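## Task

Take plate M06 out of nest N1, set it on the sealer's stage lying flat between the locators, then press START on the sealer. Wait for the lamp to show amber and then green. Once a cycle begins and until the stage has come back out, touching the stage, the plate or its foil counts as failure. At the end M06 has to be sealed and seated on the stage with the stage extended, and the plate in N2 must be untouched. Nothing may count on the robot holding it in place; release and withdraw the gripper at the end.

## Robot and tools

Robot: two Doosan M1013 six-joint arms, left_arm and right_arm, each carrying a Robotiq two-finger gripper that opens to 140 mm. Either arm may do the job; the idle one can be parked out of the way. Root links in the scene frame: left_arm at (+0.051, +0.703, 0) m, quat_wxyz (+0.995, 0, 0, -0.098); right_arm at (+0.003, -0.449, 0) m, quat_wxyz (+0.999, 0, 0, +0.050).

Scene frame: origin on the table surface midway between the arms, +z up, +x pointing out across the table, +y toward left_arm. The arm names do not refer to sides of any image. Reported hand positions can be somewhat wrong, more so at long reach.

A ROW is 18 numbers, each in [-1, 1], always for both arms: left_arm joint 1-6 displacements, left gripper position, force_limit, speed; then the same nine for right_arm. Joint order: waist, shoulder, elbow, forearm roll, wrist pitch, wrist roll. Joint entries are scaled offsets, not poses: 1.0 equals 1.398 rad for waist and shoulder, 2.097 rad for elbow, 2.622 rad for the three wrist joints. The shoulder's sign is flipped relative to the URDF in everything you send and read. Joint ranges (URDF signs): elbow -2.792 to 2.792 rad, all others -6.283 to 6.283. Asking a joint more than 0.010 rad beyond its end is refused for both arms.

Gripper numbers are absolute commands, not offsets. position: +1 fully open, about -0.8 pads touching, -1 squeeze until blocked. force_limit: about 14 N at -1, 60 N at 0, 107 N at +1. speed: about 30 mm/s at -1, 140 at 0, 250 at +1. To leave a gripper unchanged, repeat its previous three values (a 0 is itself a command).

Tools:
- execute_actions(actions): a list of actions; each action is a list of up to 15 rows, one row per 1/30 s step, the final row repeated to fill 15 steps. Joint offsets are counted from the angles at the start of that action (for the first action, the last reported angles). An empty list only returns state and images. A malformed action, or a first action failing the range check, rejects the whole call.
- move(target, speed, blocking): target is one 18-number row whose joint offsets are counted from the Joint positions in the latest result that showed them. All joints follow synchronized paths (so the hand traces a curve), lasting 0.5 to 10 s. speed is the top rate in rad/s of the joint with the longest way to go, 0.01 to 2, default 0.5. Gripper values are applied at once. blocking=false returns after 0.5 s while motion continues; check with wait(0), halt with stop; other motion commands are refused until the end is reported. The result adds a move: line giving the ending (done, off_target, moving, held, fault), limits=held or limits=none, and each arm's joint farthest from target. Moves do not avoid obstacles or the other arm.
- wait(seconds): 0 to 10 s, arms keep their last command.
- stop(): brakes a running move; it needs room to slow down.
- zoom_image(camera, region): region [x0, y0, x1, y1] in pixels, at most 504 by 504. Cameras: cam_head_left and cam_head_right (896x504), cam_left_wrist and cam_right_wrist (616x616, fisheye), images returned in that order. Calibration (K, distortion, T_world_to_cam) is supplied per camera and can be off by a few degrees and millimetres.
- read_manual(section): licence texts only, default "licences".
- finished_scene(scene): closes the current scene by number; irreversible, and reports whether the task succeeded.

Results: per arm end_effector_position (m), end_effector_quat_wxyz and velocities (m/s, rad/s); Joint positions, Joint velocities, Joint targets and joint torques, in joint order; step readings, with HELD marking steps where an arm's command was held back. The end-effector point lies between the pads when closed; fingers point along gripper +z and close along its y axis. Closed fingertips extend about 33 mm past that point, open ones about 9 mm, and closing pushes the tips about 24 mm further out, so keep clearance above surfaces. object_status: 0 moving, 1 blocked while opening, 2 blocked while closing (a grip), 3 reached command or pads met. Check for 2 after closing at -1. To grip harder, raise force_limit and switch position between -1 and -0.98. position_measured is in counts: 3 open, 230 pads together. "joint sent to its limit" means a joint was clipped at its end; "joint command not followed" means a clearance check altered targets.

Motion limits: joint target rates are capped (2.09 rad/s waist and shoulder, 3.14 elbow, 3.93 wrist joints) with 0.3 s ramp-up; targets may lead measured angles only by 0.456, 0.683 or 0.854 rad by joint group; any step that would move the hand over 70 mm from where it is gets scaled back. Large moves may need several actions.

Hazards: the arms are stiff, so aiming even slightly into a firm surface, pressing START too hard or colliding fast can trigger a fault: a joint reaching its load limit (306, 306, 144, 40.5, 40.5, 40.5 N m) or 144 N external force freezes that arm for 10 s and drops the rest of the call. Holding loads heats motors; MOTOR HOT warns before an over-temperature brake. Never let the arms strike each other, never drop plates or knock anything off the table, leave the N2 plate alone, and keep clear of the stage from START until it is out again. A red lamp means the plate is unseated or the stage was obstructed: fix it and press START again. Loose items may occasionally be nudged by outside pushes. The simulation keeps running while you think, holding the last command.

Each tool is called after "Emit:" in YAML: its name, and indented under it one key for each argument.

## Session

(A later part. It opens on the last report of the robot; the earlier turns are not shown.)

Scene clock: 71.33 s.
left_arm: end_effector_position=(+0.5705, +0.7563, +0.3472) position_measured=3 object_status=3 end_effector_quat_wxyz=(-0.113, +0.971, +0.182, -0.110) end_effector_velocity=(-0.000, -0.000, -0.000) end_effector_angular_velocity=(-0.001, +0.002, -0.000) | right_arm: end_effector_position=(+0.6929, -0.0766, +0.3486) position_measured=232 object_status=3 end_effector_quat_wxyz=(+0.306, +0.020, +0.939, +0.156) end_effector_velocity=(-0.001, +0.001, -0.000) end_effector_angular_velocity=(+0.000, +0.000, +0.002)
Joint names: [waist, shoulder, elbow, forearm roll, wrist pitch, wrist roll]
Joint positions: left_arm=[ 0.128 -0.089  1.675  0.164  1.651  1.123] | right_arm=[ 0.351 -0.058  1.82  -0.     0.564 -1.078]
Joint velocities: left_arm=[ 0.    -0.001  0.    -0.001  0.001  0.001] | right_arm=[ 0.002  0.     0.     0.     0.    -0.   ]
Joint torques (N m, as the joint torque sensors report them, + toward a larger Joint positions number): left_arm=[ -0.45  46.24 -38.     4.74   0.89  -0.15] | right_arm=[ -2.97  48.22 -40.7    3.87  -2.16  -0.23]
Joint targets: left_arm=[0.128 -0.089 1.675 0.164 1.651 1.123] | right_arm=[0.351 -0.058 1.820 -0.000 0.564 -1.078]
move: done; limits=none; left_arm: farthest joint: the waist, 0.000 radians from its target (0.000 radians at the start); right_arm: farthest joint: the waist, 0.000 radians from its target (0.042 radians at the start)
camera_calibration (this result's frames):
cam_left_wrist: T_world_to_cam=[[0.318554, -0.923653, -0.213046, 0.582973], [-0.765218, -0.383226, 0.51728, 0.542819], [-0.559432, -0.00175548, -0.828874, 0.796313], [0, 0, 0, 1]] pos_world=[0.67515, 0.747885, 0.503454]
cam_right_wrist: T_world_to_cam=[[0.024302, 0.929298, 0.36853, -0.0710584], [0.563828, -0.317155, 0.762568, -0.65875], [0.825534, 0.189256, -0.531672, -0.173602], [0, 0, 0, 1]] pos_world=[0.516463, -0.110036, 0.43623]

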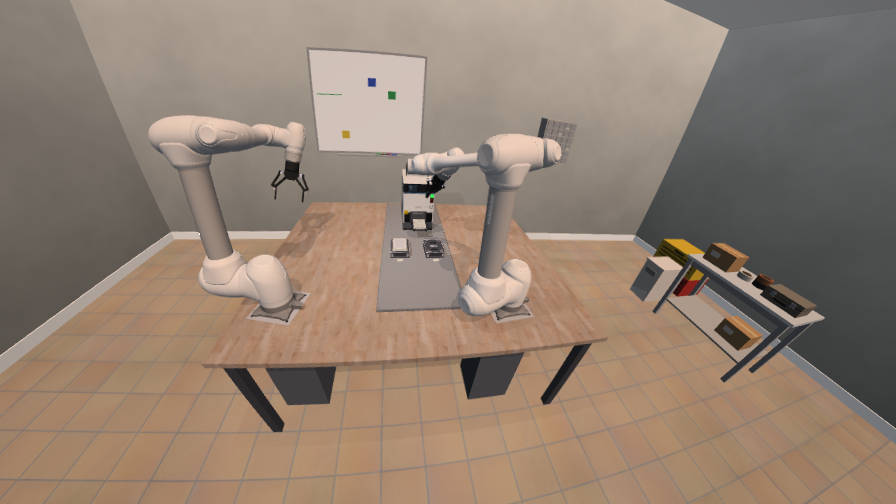

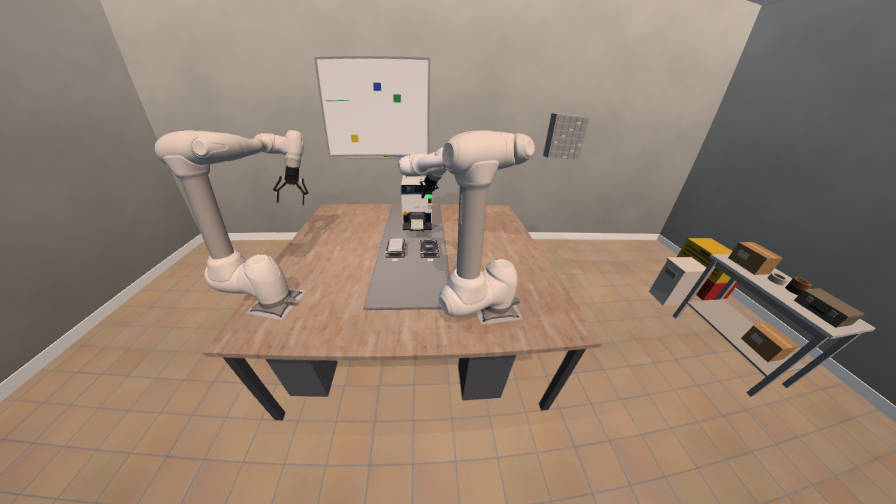

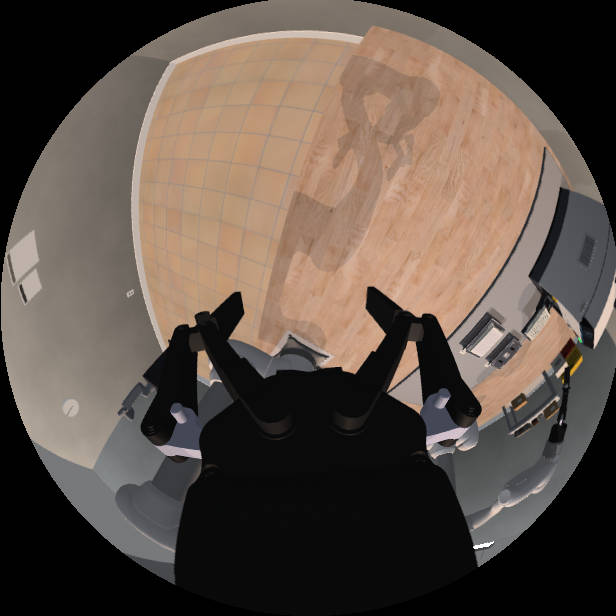

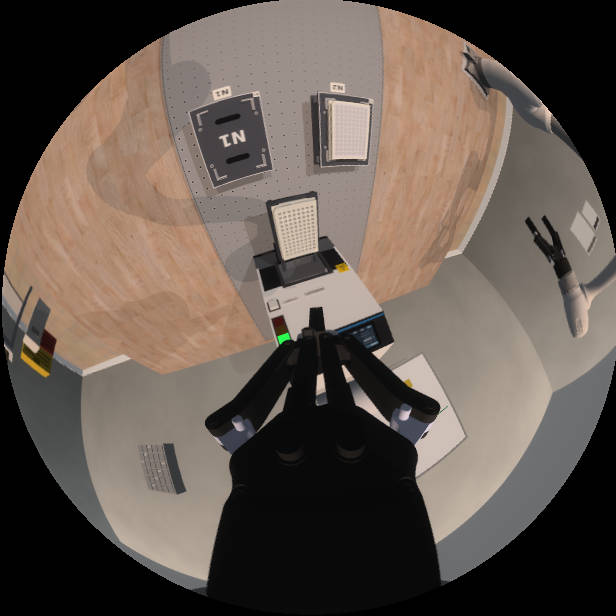

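Emit:
move:
  target: [0,0,0,0,0,0,1,0,0,-0.0472,-0.0323,0.1216,0,-0.1908,-0.188,-1,-0.4,0.5]
  speed: 0.4

Emit:
zoom_image:
  camera: "cam_right_wrist"
  region: [200, 180, 420, 400]

Emit:
zoom_image:
  camera: "cam_head_left"
  region: [390, 160, 470, 250]

Scene clock: 75.97 s.
left_arm: end_effector_position=(+0.5705, +0.7563, +0.3472) position_measured=3 object_status=3 end_effector_quat_wxyz=(-0.113, +0.971, +0.182, -0.110) end_effector_velocity=(+0.000, -0.000, -0.000) end_effector_angular_velocity=(-0.000, +0.000, -0.001) | right_arm: end_effector_position=(+0.7164, -0.1227, +0.2440) position_measured=232 object_status=3 end_effector_quat_wxyz=(+0.427, -0.172, +0.884, +0.083) end_effector_velocity=(-0.000, -0.000, -0.000) end_effector_angular_velocity=(+0.000, +0.000, -0.000)
Joint names: [waist, shoulder, elbow, forearm roll, wrist pitch, wrist roll]
Joint positions: left_arm=[ 0.128 -0.089  1.675  0.164  1.651  1.123] | right_arm=[ 0.285 -0.103  2.075 -0.     0.064 -1.571]
Joint velocities: left_arm=[ 0.    -0.001  0.    -0.    -0.001  0.001] | right_arm=[-0.     0.     0.     0.001 -0.    -0.   ]
Joint torques (N m, as the joint torque sensors report them, + toward a larger Joint positions number): left_arm=[  0.05  45.37 -37.96   4.46   0.96  -0.31] | right_arm=[ -2.99  47.43 -35.89   3.38  -2.45  -0.36]
Joint targets: left_arm=[0.128 -0.089 1.675 0.164 1.651 1.123] | right_arm=[0.285 -0.103 2.075 -0.000 0.064 -1.571]
move: done; limits=none; left_arm: farthest joint: the waist, 0.000 radians from its target (0.000 radians at the start); right_arm: farthest joint: the waist, 0.000 radians from its target (0.066 radians at the start)
camera_calibration (this result's frames):
cam_left_wrist: T_world_to_cam=[[0.318555, -0.923653, -0.213046, 0.582973], [-0.765218, -0.383226, 0.51728, 0.54282], [-0.559432, -0.00175548, -0.828875, 0.796313], [0, 0, 0, 1]] pos_world=[0.67515, 0.747885, 0.503454]
cam_right_wrist: T_world_to_cam=[[-0.317199, 0.944328, 0.0873465, 0.32485], [0.324884, 0.021673, 0.945505, -0.438709], [0.890974, 0.328291, -0.313672, -0.322903], [0, 0, 0, 1]] pos_world=[0.53327, -0.19125, 0.285142]

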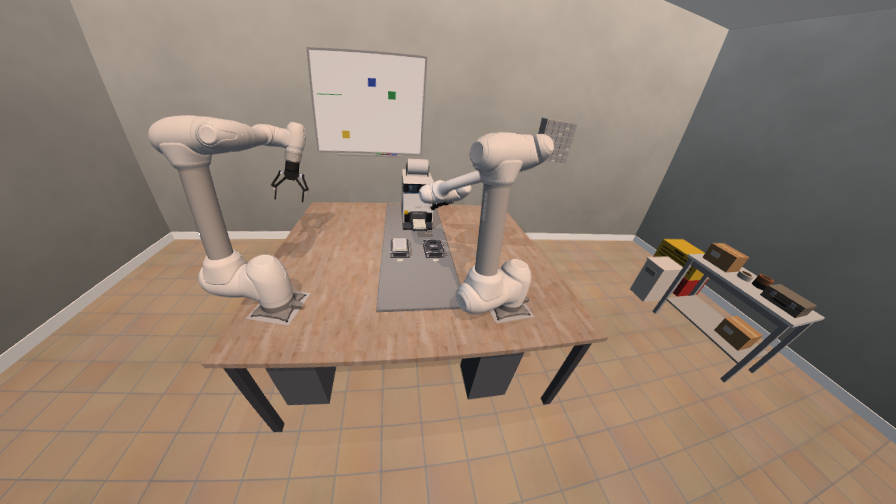

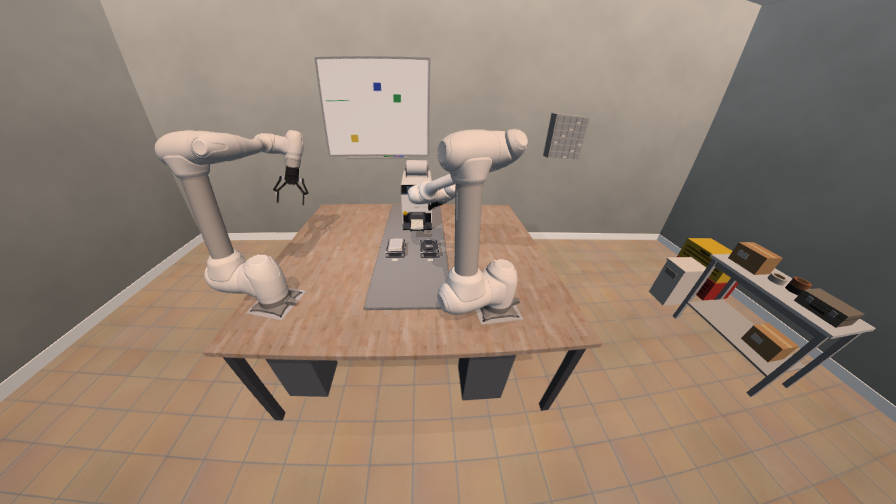

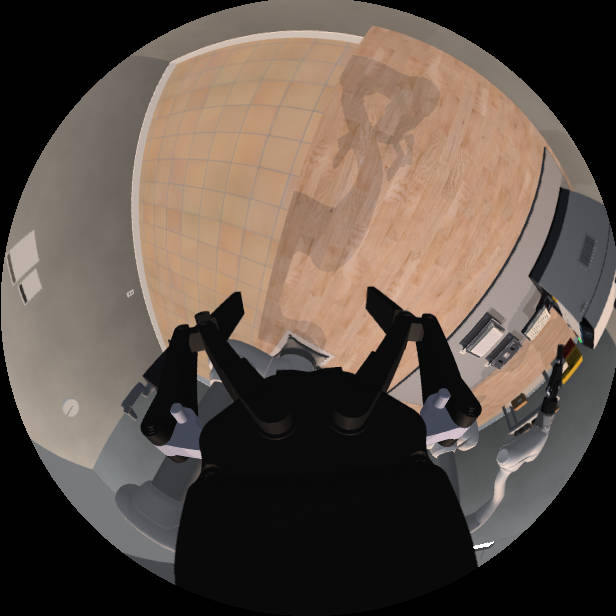

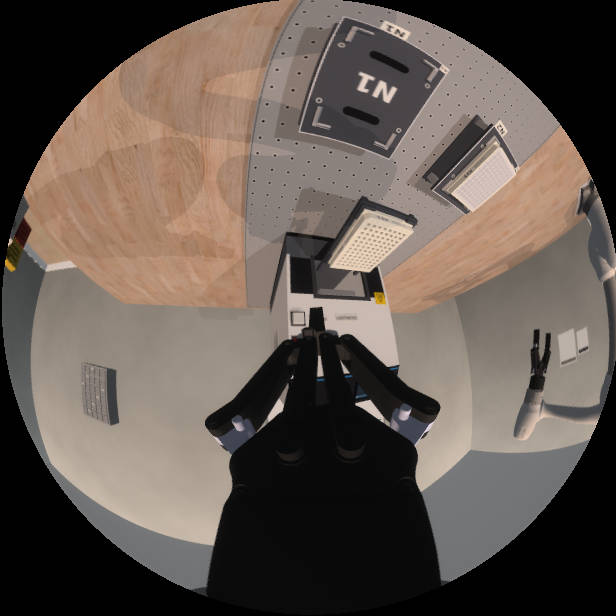

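Region (200, 180, 420, 400) of cam_right_wrist's 616x616 image, scaled by 2.291, with more detail than that image has.

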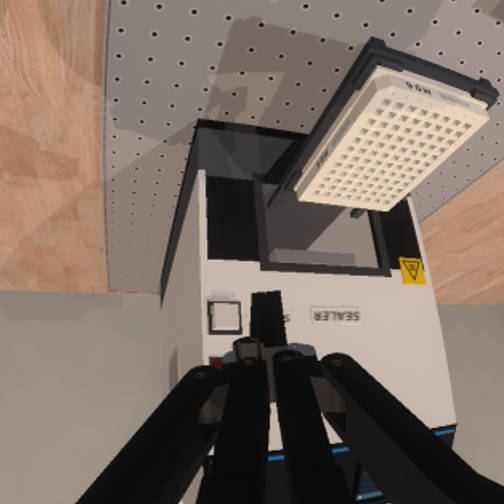

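Region (390, 160, 470, 250) of cam_head_left's 896x504 image, scaled by 5.600, with more detail than that image has.

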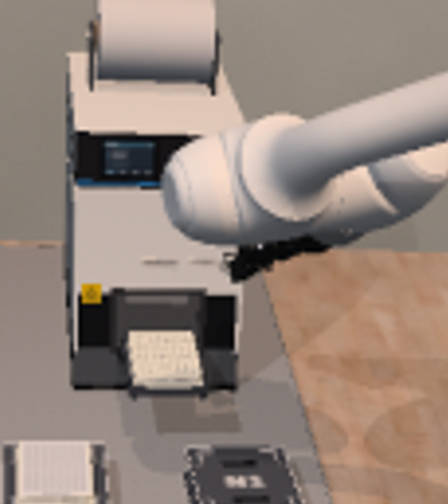

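Emit:
move:
  target: [0,0,0,0,0,0,1,0,0,-0.0188,-0.0594,-0.0221,0,-0.0141,0,-1,-0.4,0.5]
  speed: 0.15

Emit:
zoom_image:
  camera: "cam_right_wrist"
  region: [240, 240, 380, 380]

Scene clock: 78.10 s.
left_arm: end_effector_position=(+0.5705, +0.7563, +0.3472) position_measured=3 object_status=3 end_effector_quat_wxyz=(-0.113, +0.971, +0.182, -0.110) end_effector_velocity=(+0.000, -0.000, -0.000) end_effector_angular_velocity=(-0.001, -0.001, +0.001) | right_arm: end_effector_position=(+0.7612, -0.1279, +0.2200) position_measured=232 object_status=3 end_effector_quat_wxyz=(+0.428, -0.161, +0.886, +0.078) end_effector_velocity=(+0.000, -0.000, +0.000) end_effector_angular_velocity=(+0.001, -0.001, -0.001)
Joint names: [waist, shoulder, elbow, forearm roll, wrist pitch, wrist roll]
Joint positions: left_arm=[ 0.128 -0.089  1.675  0.164  1.651  1.123] | right_arm=[ 0.259 -0.186  2.028 -0.     0.027 -1.571]
Joint velocities: left_arm=[ 0.     0.     0.    -0.001 -0.001 -0.001] | right_arm=[-0.  0. -0.  0. -0.  0.]
Joint torques (N m, as the joint torque sensors report them, + toward a larger Joint positions number): left_arm=[ -0.67  46.32 -37.68   4.63   1.02  -0.04] | right_arm=[ -3.8   55.14 -34.74   3.34  -2.54  -0.27]
Joint targets: left_arm=[0.128 -0.089 1.675 0.164 1.651 1.123] | right_arm=[0.259 -0.186 2.028 -0.000 0.027 -1.571]
move: done; limits=none; left_arm: farthest joint: the waist, 0.000 radians from its target (0.000 radians at the start); right_arm: farthest joint: the waist, 0.000 radians from its target (0.026 radians at the start)
camera_calibration (this result's frames):
cam_left_wrist: T_world_to_cam=[[0.318554, -0.923653, -0.213046, 0.582973], [-0.765218, -0.383226, 0.51728, 0.542819], [-0.559432, -0.00175538, -0.828875, 0.796313], [0, 0, 0, 1]] pos_world=[0.67515, 0.747885, 0.503454]
cam_right_wrist: T_world_to_cam=[[-0.292324, 0.952322, 0.0873513, 0.328107], [0.325086, 0.0130538, 0.945594, -0.431789], [0.89937, 0.304816, -0.313402, -0.378115], [0, 0, 0, 1]] pos_world=[0.576347, -0.191571, 0.261135]

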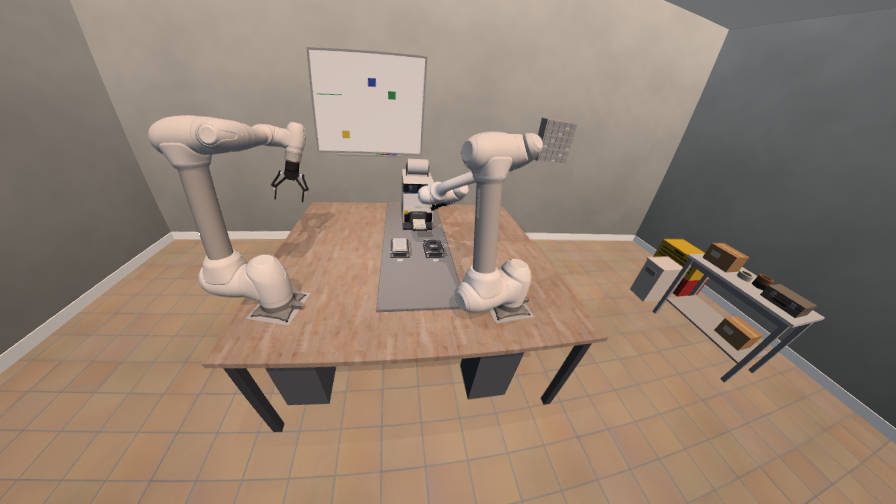

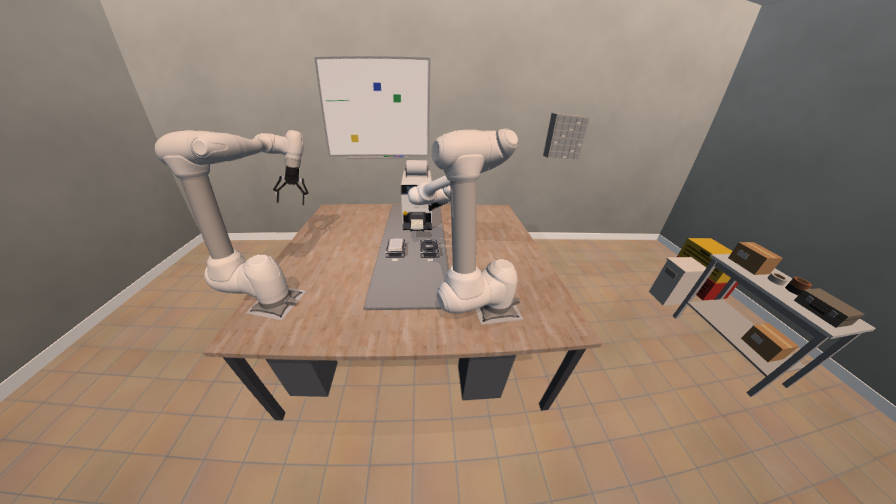

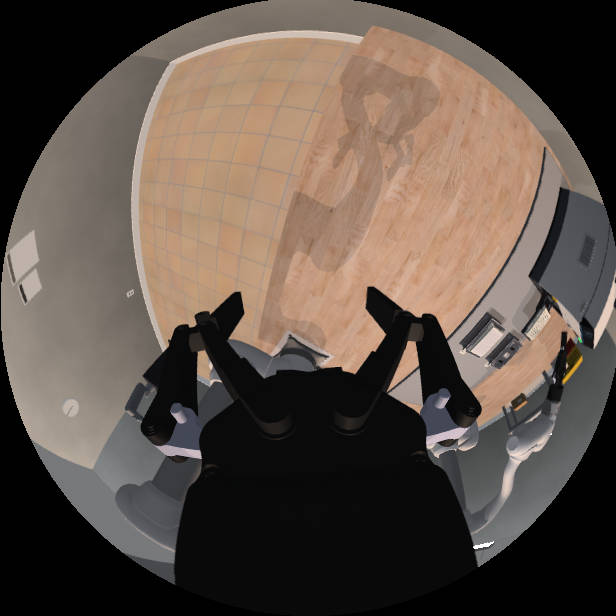

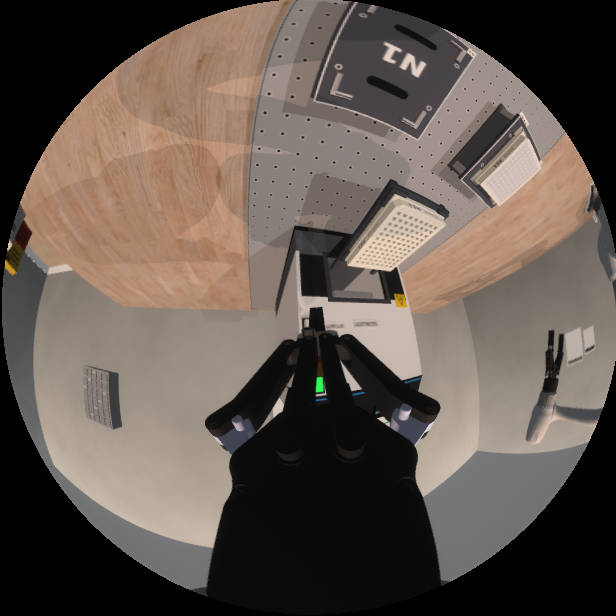

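Region (240, 240, 380, 380) of cam_right_wrist's 616x616 image, scaled by 3.600, with more detail than that image has.

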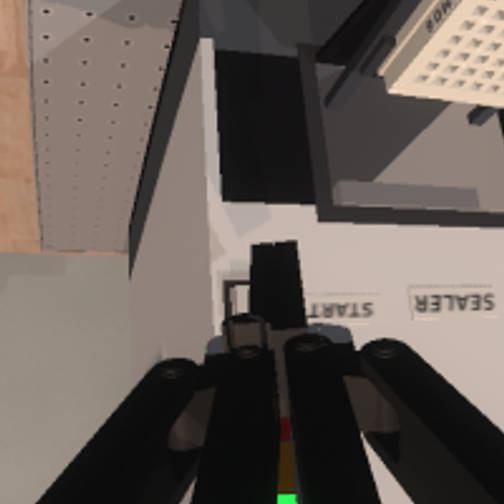

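Emit:
move:
  target: [0,0,0,0,0,0,1,0,0,-0.0052,-0.0139,-0.0117,0,0.0019,0,-1,-0.4,0.5]
  speed: 0.03

Emit:
zoom_image:
  camera: "cam_right_wrist"
  region: [240, 240, 380, 380]

Scene clock: 80.53 s.
left_arm: end_effector_position=(+0.5705, +0.7563, +0.3472) position_measured=3 object_status=3 end_effector_quat_wxyz=(-0.113, +0.971, +0.182, -0.110) end_effector_velocity=(-0.000, -0.000, +0.000) end_effector_angular_velocity=(-0.000, -0.000, -0.000) | right_arm: end_effector_position=(+0.7762, -0.1287, +0.2200) position_measured=232 object_status=3 end_effector_quat_wxyz=(+0.429, -0.157, +0.886, +0.076) end_effector_velocity=(-0.000, +0.000, -0.000) end_effector_angular_velocity=(+0.000, -0.000, +0.000)
Joint names: [waist, shoulder, elbow, forearm roll, wrist pitch, wrist roll]
Joint positions: left_arm=[ 0.128 -0.089  1.675  0.164  1.651  1.123] | right_arm=[ 0.252 -0.205  2.004 -0.     0.032 -1.571]
Joint velocities: left_arm=[ 0.  0.  0. -0. -0.  0.] | right_arm=[ 0.  0.  0. -0. -0.  0.]
Joint torques (N m, as the joint torque sensors report them, + toward a larger Joint positions number): left_arm=[ -1.12  46.21 -38.32   4.43   0.78  -0.13] | right_arm=[ -4.36  56.04 -35.71   3.41  -2.7   -0.19]
Joint targets: left_arm=[0.128 -0.089 1.675 0.164 1.651 1.123] | right_arm=[0.252 -0.205 2.004 -0.000 0.032 -1.571]
move: done; limits=none; left_arm: farthest joint: the waist, 0.000 radians from its target (0.000 radians at the start); right_arm: farthest joint: the waist, 0.000 radians from its target (0.007 radians at the start)
camera_calibration (this result's frames):
cam_left_wrist: T_world_to_cam=[[0.318554, -0.923653, -0.213046, 0.582973], [-0.765218, -0.383226, 0.51728, 0.542819], [-0.559432, -0.00175551, -0.828874, 0.796313], [0, 0, 0, 1]] pos_world=[0.67515, 0.747885, 0.503454]
cam_right_wrist: T_world_to_cam=[[-0.285413, 0.954415, 0.0873573, 0.32821], [0.325085, 0.0106625, 0.945625, -0.436943], [0.901587, 0.298292, -0.31331, -0.393953], [0, 0, 0, 1]] pos_world=[0.590902, -0.191076, 0.261084]

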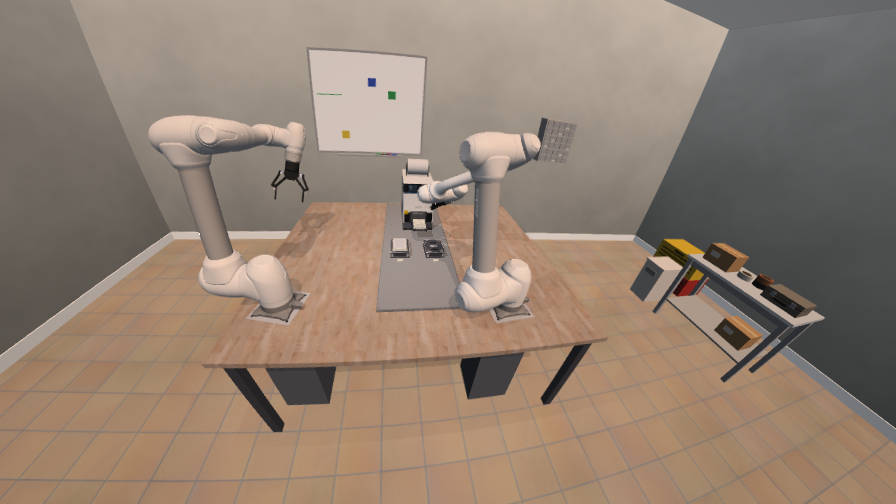

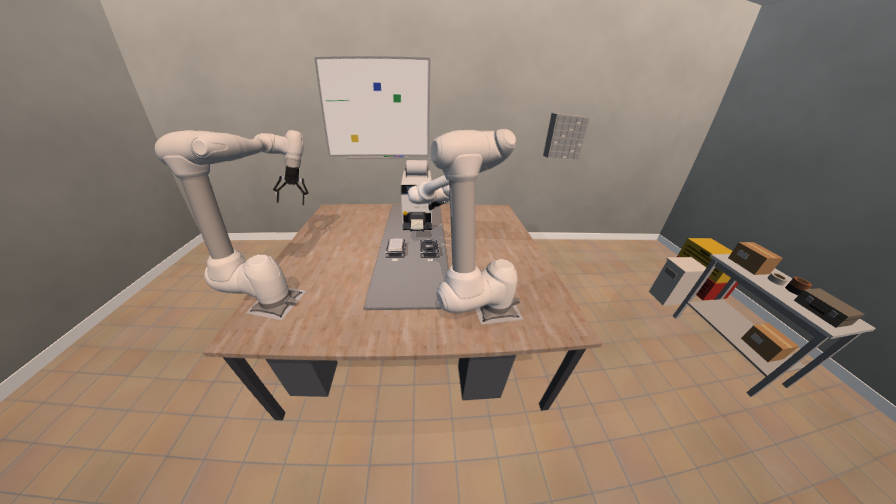

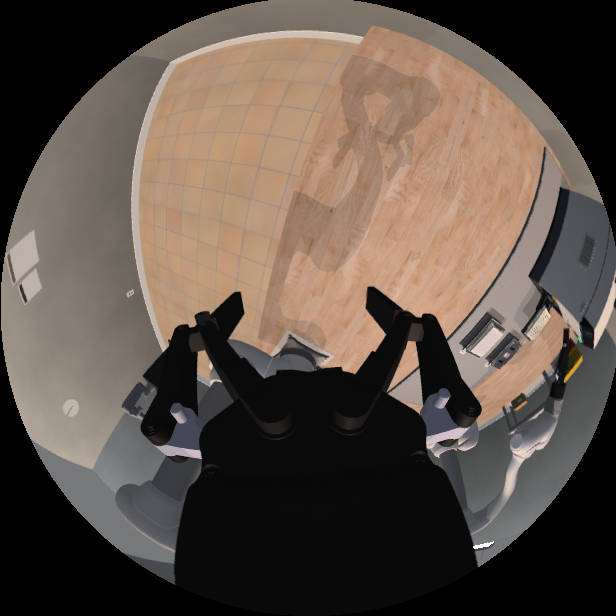

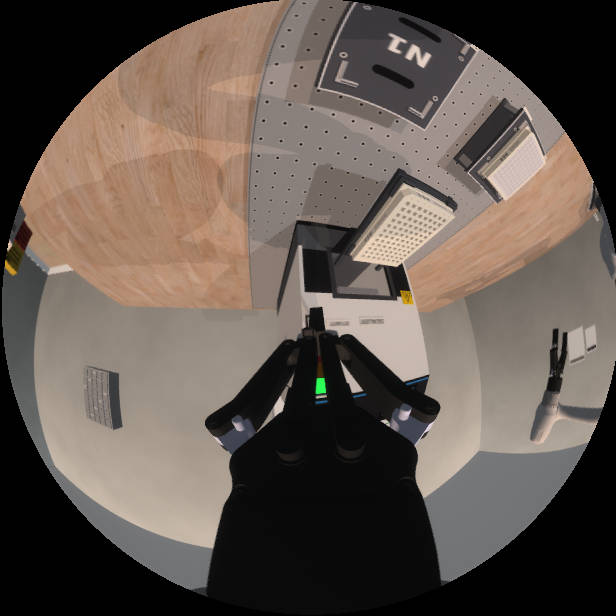

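Region (240, 240, 380, 380) of cam_right_wrist's 616x616 image, scaled by 3.600, with more detail than that image has.

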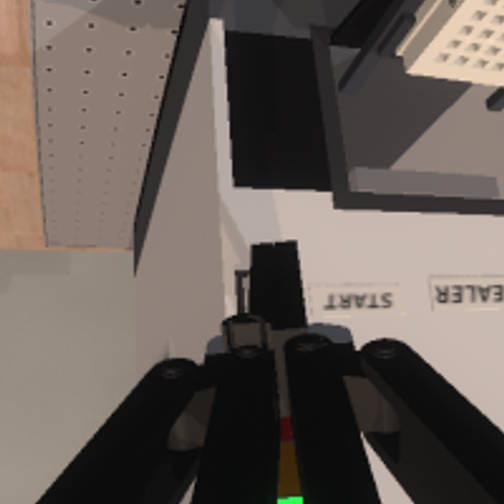

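Emit:
move:
  target: [0,0,0,0,0,0,1,0,0,-0.001,-0.0028,-0.0023,0,0.0004,0,-1,-0.4,0.5]
  speed: 0.015

Emit:
move:
  target: [0,0,0,0,0,0,1,0,0,-0.0007,-0.0019,-0.0016,0,0.0003,0,-1,-0.4,0.5]
  speed: 0.015

Scene clock: 81.70 s.
left_arm: end_effector_position=(+0.5705, +0.7563, +0.3472) position_measured=3 object_status=3 end_effector_quat_wxyz=(-0.113, +0.971, +0.182, -0.110) end_effector_velocity=(+0.000, +0.000, -0.001) end_effector_angular_velocity=(+0.000, +0.000, -0.000) | right_arm: end_effector_position=(+0.7792, -0.1289, +0.2199) position_measured=232 object_status=3 end_effector_quat_wxyz=(+0.429, -0.157, +0.887, +0.076) end_effector_velocity=(-0.000, -0.000, -0.000) end_effector_angular_velocity=(-0.000, +0.001, -0.000)
Joint names: [waist, shoulder, elbow, forearm roll, wrist pitch, wrist roll]
Joint positions: left_arm=[ 0.128 -0.089  1.675  0.164  1.651  1.123] | right_arm=[ 0.25  -0.209  1.999 -0.     0.033 -1.571]
Joint velocities: left_arm=[-0.    -0.001  0.     0.    -0.001 -0.   ] | right_arm=[-0. -0.  0.  0.  0. -0.]
Joint torques (N m, as the joint torque sensors report them, + toward a larger Joint positions number): left_arm=[  0.22  46.46 -38.13   4.69   1.03  -0.16] | right_arm=[ -6.51  56.47 -35.89   3.25  -2.88  -0.24]
Joint targets: left_arm=[0.128 -0.089 1.675 0.164 1.651 1.123] | right_arm=[0.250 -0.209 1.999 -0.000 0.033 -1.571]
move: done; limits=none; left_arm: farthest joint: the waist, 0.000 radians from its target (0.000 radians at the start); right_arm: farthest joint: the waist, 0.000 radians from its target (0.001 radians at the start)
camera_calibration (this result's frames):
cam_left_wrist: T_world_to_cam=[[0.318554, -0.923653, -0.213046, 0.582973], [-0.765218, -0.383226, 0.51728, 0.542819], [-0.559432, -0.00175536, -0.828874, 0.796313], [0, 0, 0, 1]] pos_world=[0.67515, 0.747885, 0.503454]
cam_right_wrist: T_world_to_cam=[[-0.284074, 0.954815, 0.0873487, 0.328227], [0.325224, 0.0102559, 0.945581, -0.437926], [0.90196, 0.297023, -0.313442, -0.397009], [0, 0, 0, 1]] pos_world=[0.593751, -0.190984, 0.260985]

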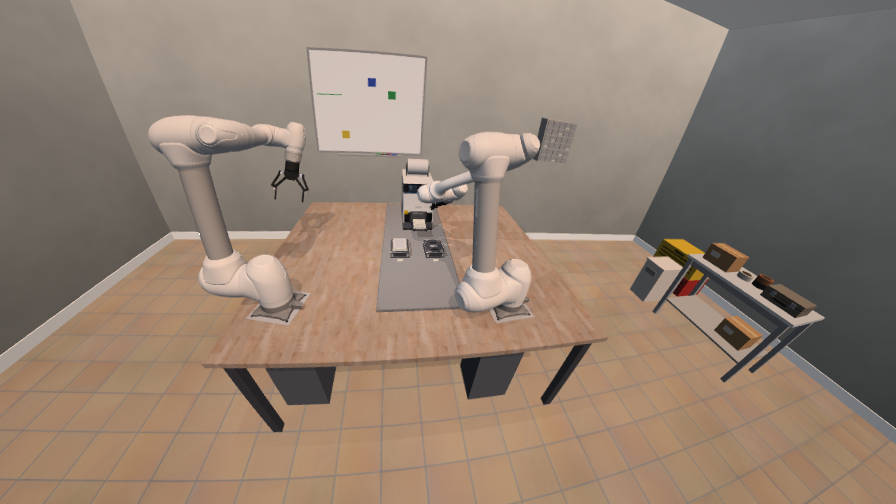

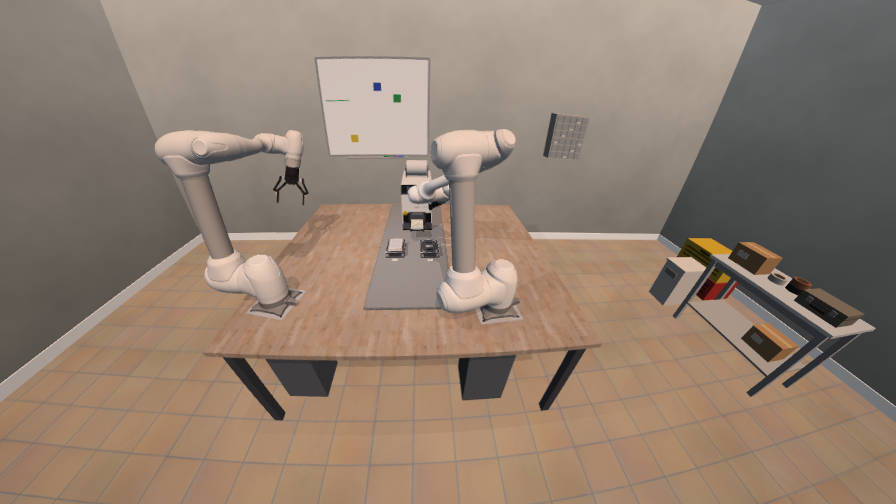

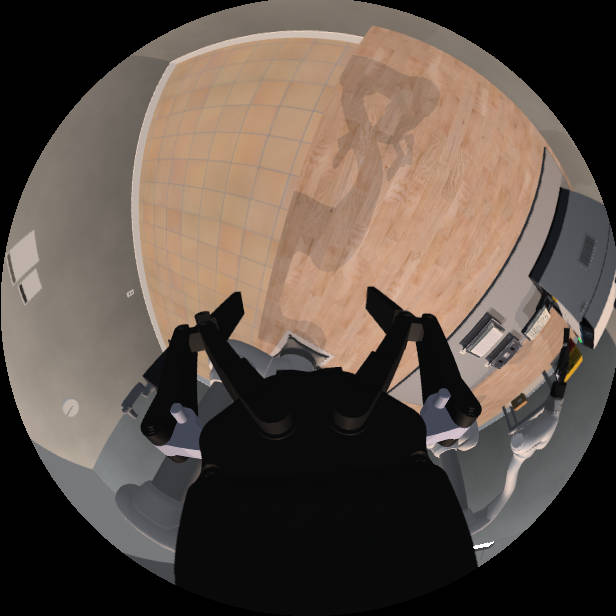

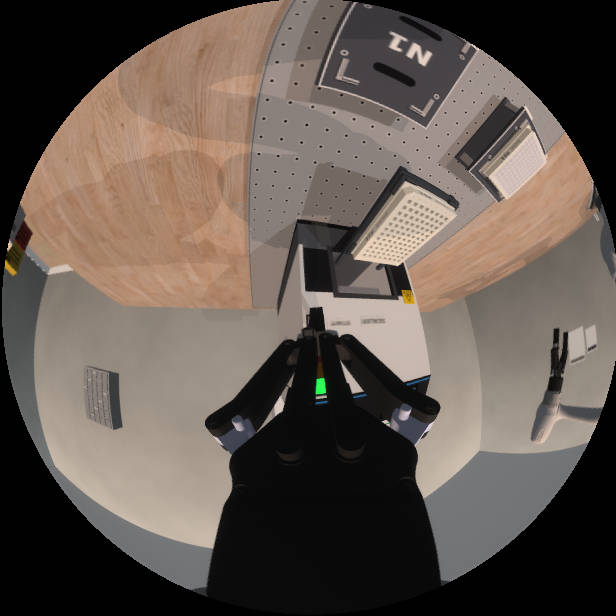

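Scene clock: 82.40 s.
left_arm: end_effector_position=(+0.5705, +0.7563, +0.3472) position_measured=3 object_status=3 end_effector_quat_wxyz=(-0.113, +0.971, +0.182, -0.110) end_effector_velocity=(+0.000, +0.000, -0.000) end_effector_angular_velocity=(+0.000, -0.001, -0.000) | right_arm: end_effector_position=(+0.7812, -0.1290, +0.2198) position_measured=232 object_status=3 end_effector_quat_wxyz=(+0.429, -0.156, +0.887, +0.076) end_effector_velocity=(+0.001, -0.001, -0.000) end_effector_angular_velocity=(-0.000, -0.000, -0.001)
Joint names: [waist, shoulder, elbow, forearm roll, wrist pitch, wrist roll]
Joint positions: left_arm=[ 0.128 -0.089  1.675  0.164  1.651  1.123] | right_arm=[ 0.249 -0.212  1.996 -0.     0.034 -1.571]
Joint velocities: left_arm=[-0.    -0.     0.     0.    -0.001  0.   ] | right_arm=[-0.001 -0.    -0.    -0.     0.     0.   ]
Joint torques (N m, as the joint torque sensors report them, + toward a larger Joint positions number): left_arm=[ -1.45  46.06 -38.45   4.44   0.88  -0.18] | right_arm=[ -7.62  55.2  -36.05   3.42  -3.03  -0.2 ]
Joint targets: left_arm=[0.128 -0.089 1.675 0.164 1.651 1.123] | right_arm=[0.249 -0.212 1.996 -0.000 0.034 -1.571]
move: done; limits=none; left_arm: farthest joint: the waist, 0.000 radians from its target (0.000 radians at the start); right_arm: farthest joint: the waist, 0.000 radians from its target (0.001 radians at the start)
camera_calibration (this result's frames):
cam_left_wrist: T_world_to_cam=[[0.318554, -0.923653, -0.213046, 0.582973], [-0.765218, -0.383226, 0.51728, 0.542819], [-0.559432, -0.00175549, -0.828874, 0.796313], [0, 0, 0, 1]] pos_world=[0.67515, 0.747885, 0.503454]
cam_right_wrist: T_world_to_cam=[[-0.283136, 0.955094, 0.0873432, 0.328238], [0.325315, 0.00996845, 0.945553, -0.438633], [0.902222, 0.296134, -0.313529, -0.399112], [0, 0, 0, 1]] pos_world=[0.595718, -0.190935, 0.260948]

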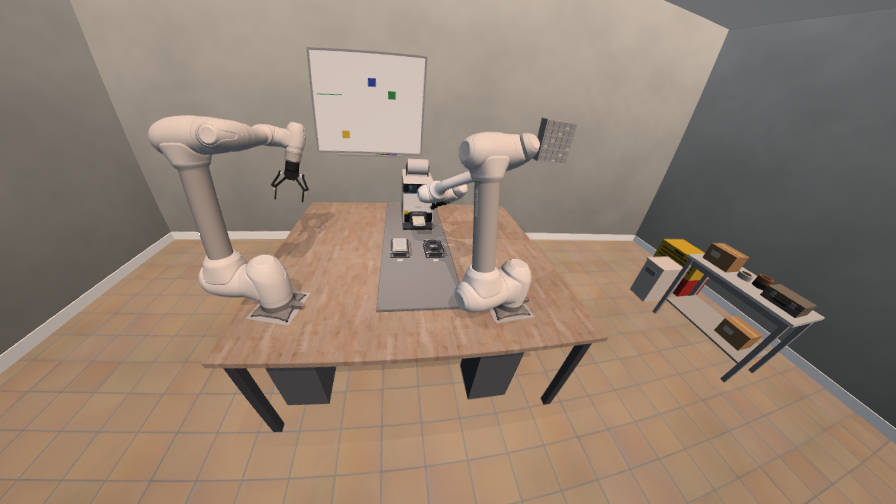

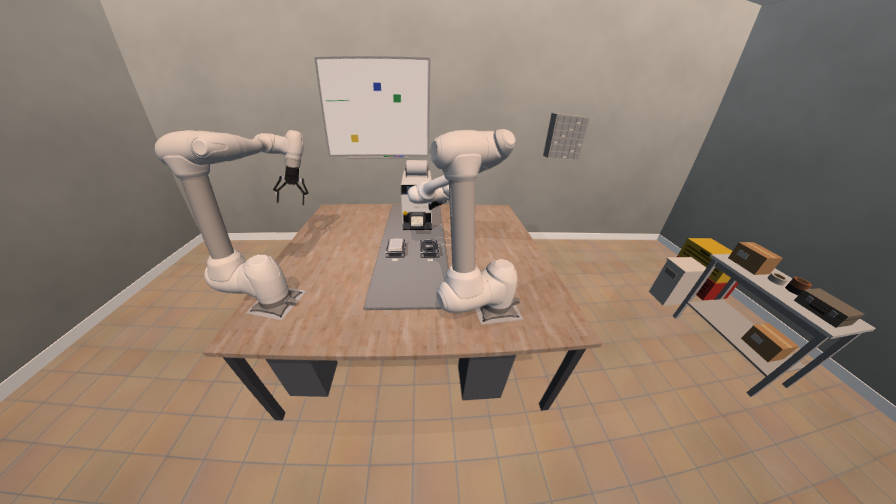

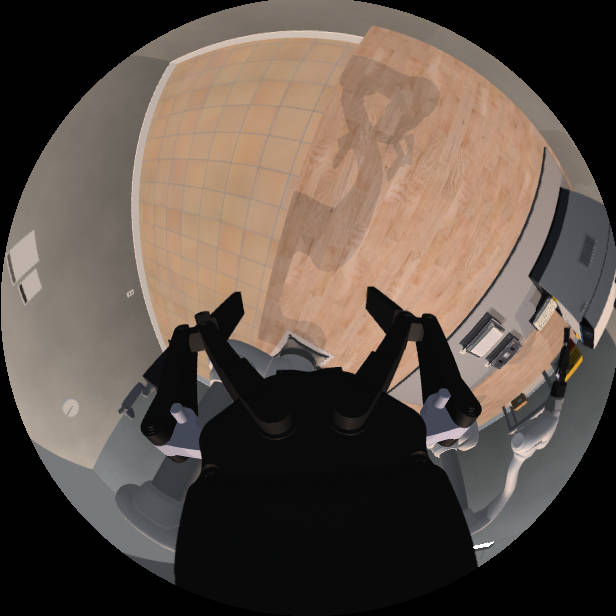

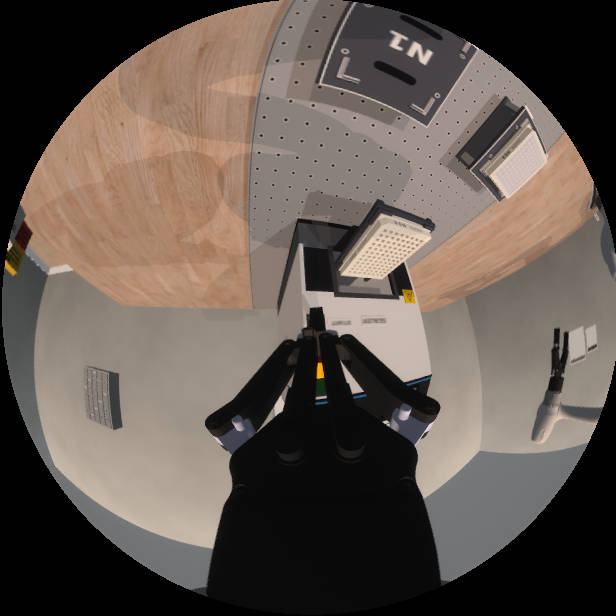

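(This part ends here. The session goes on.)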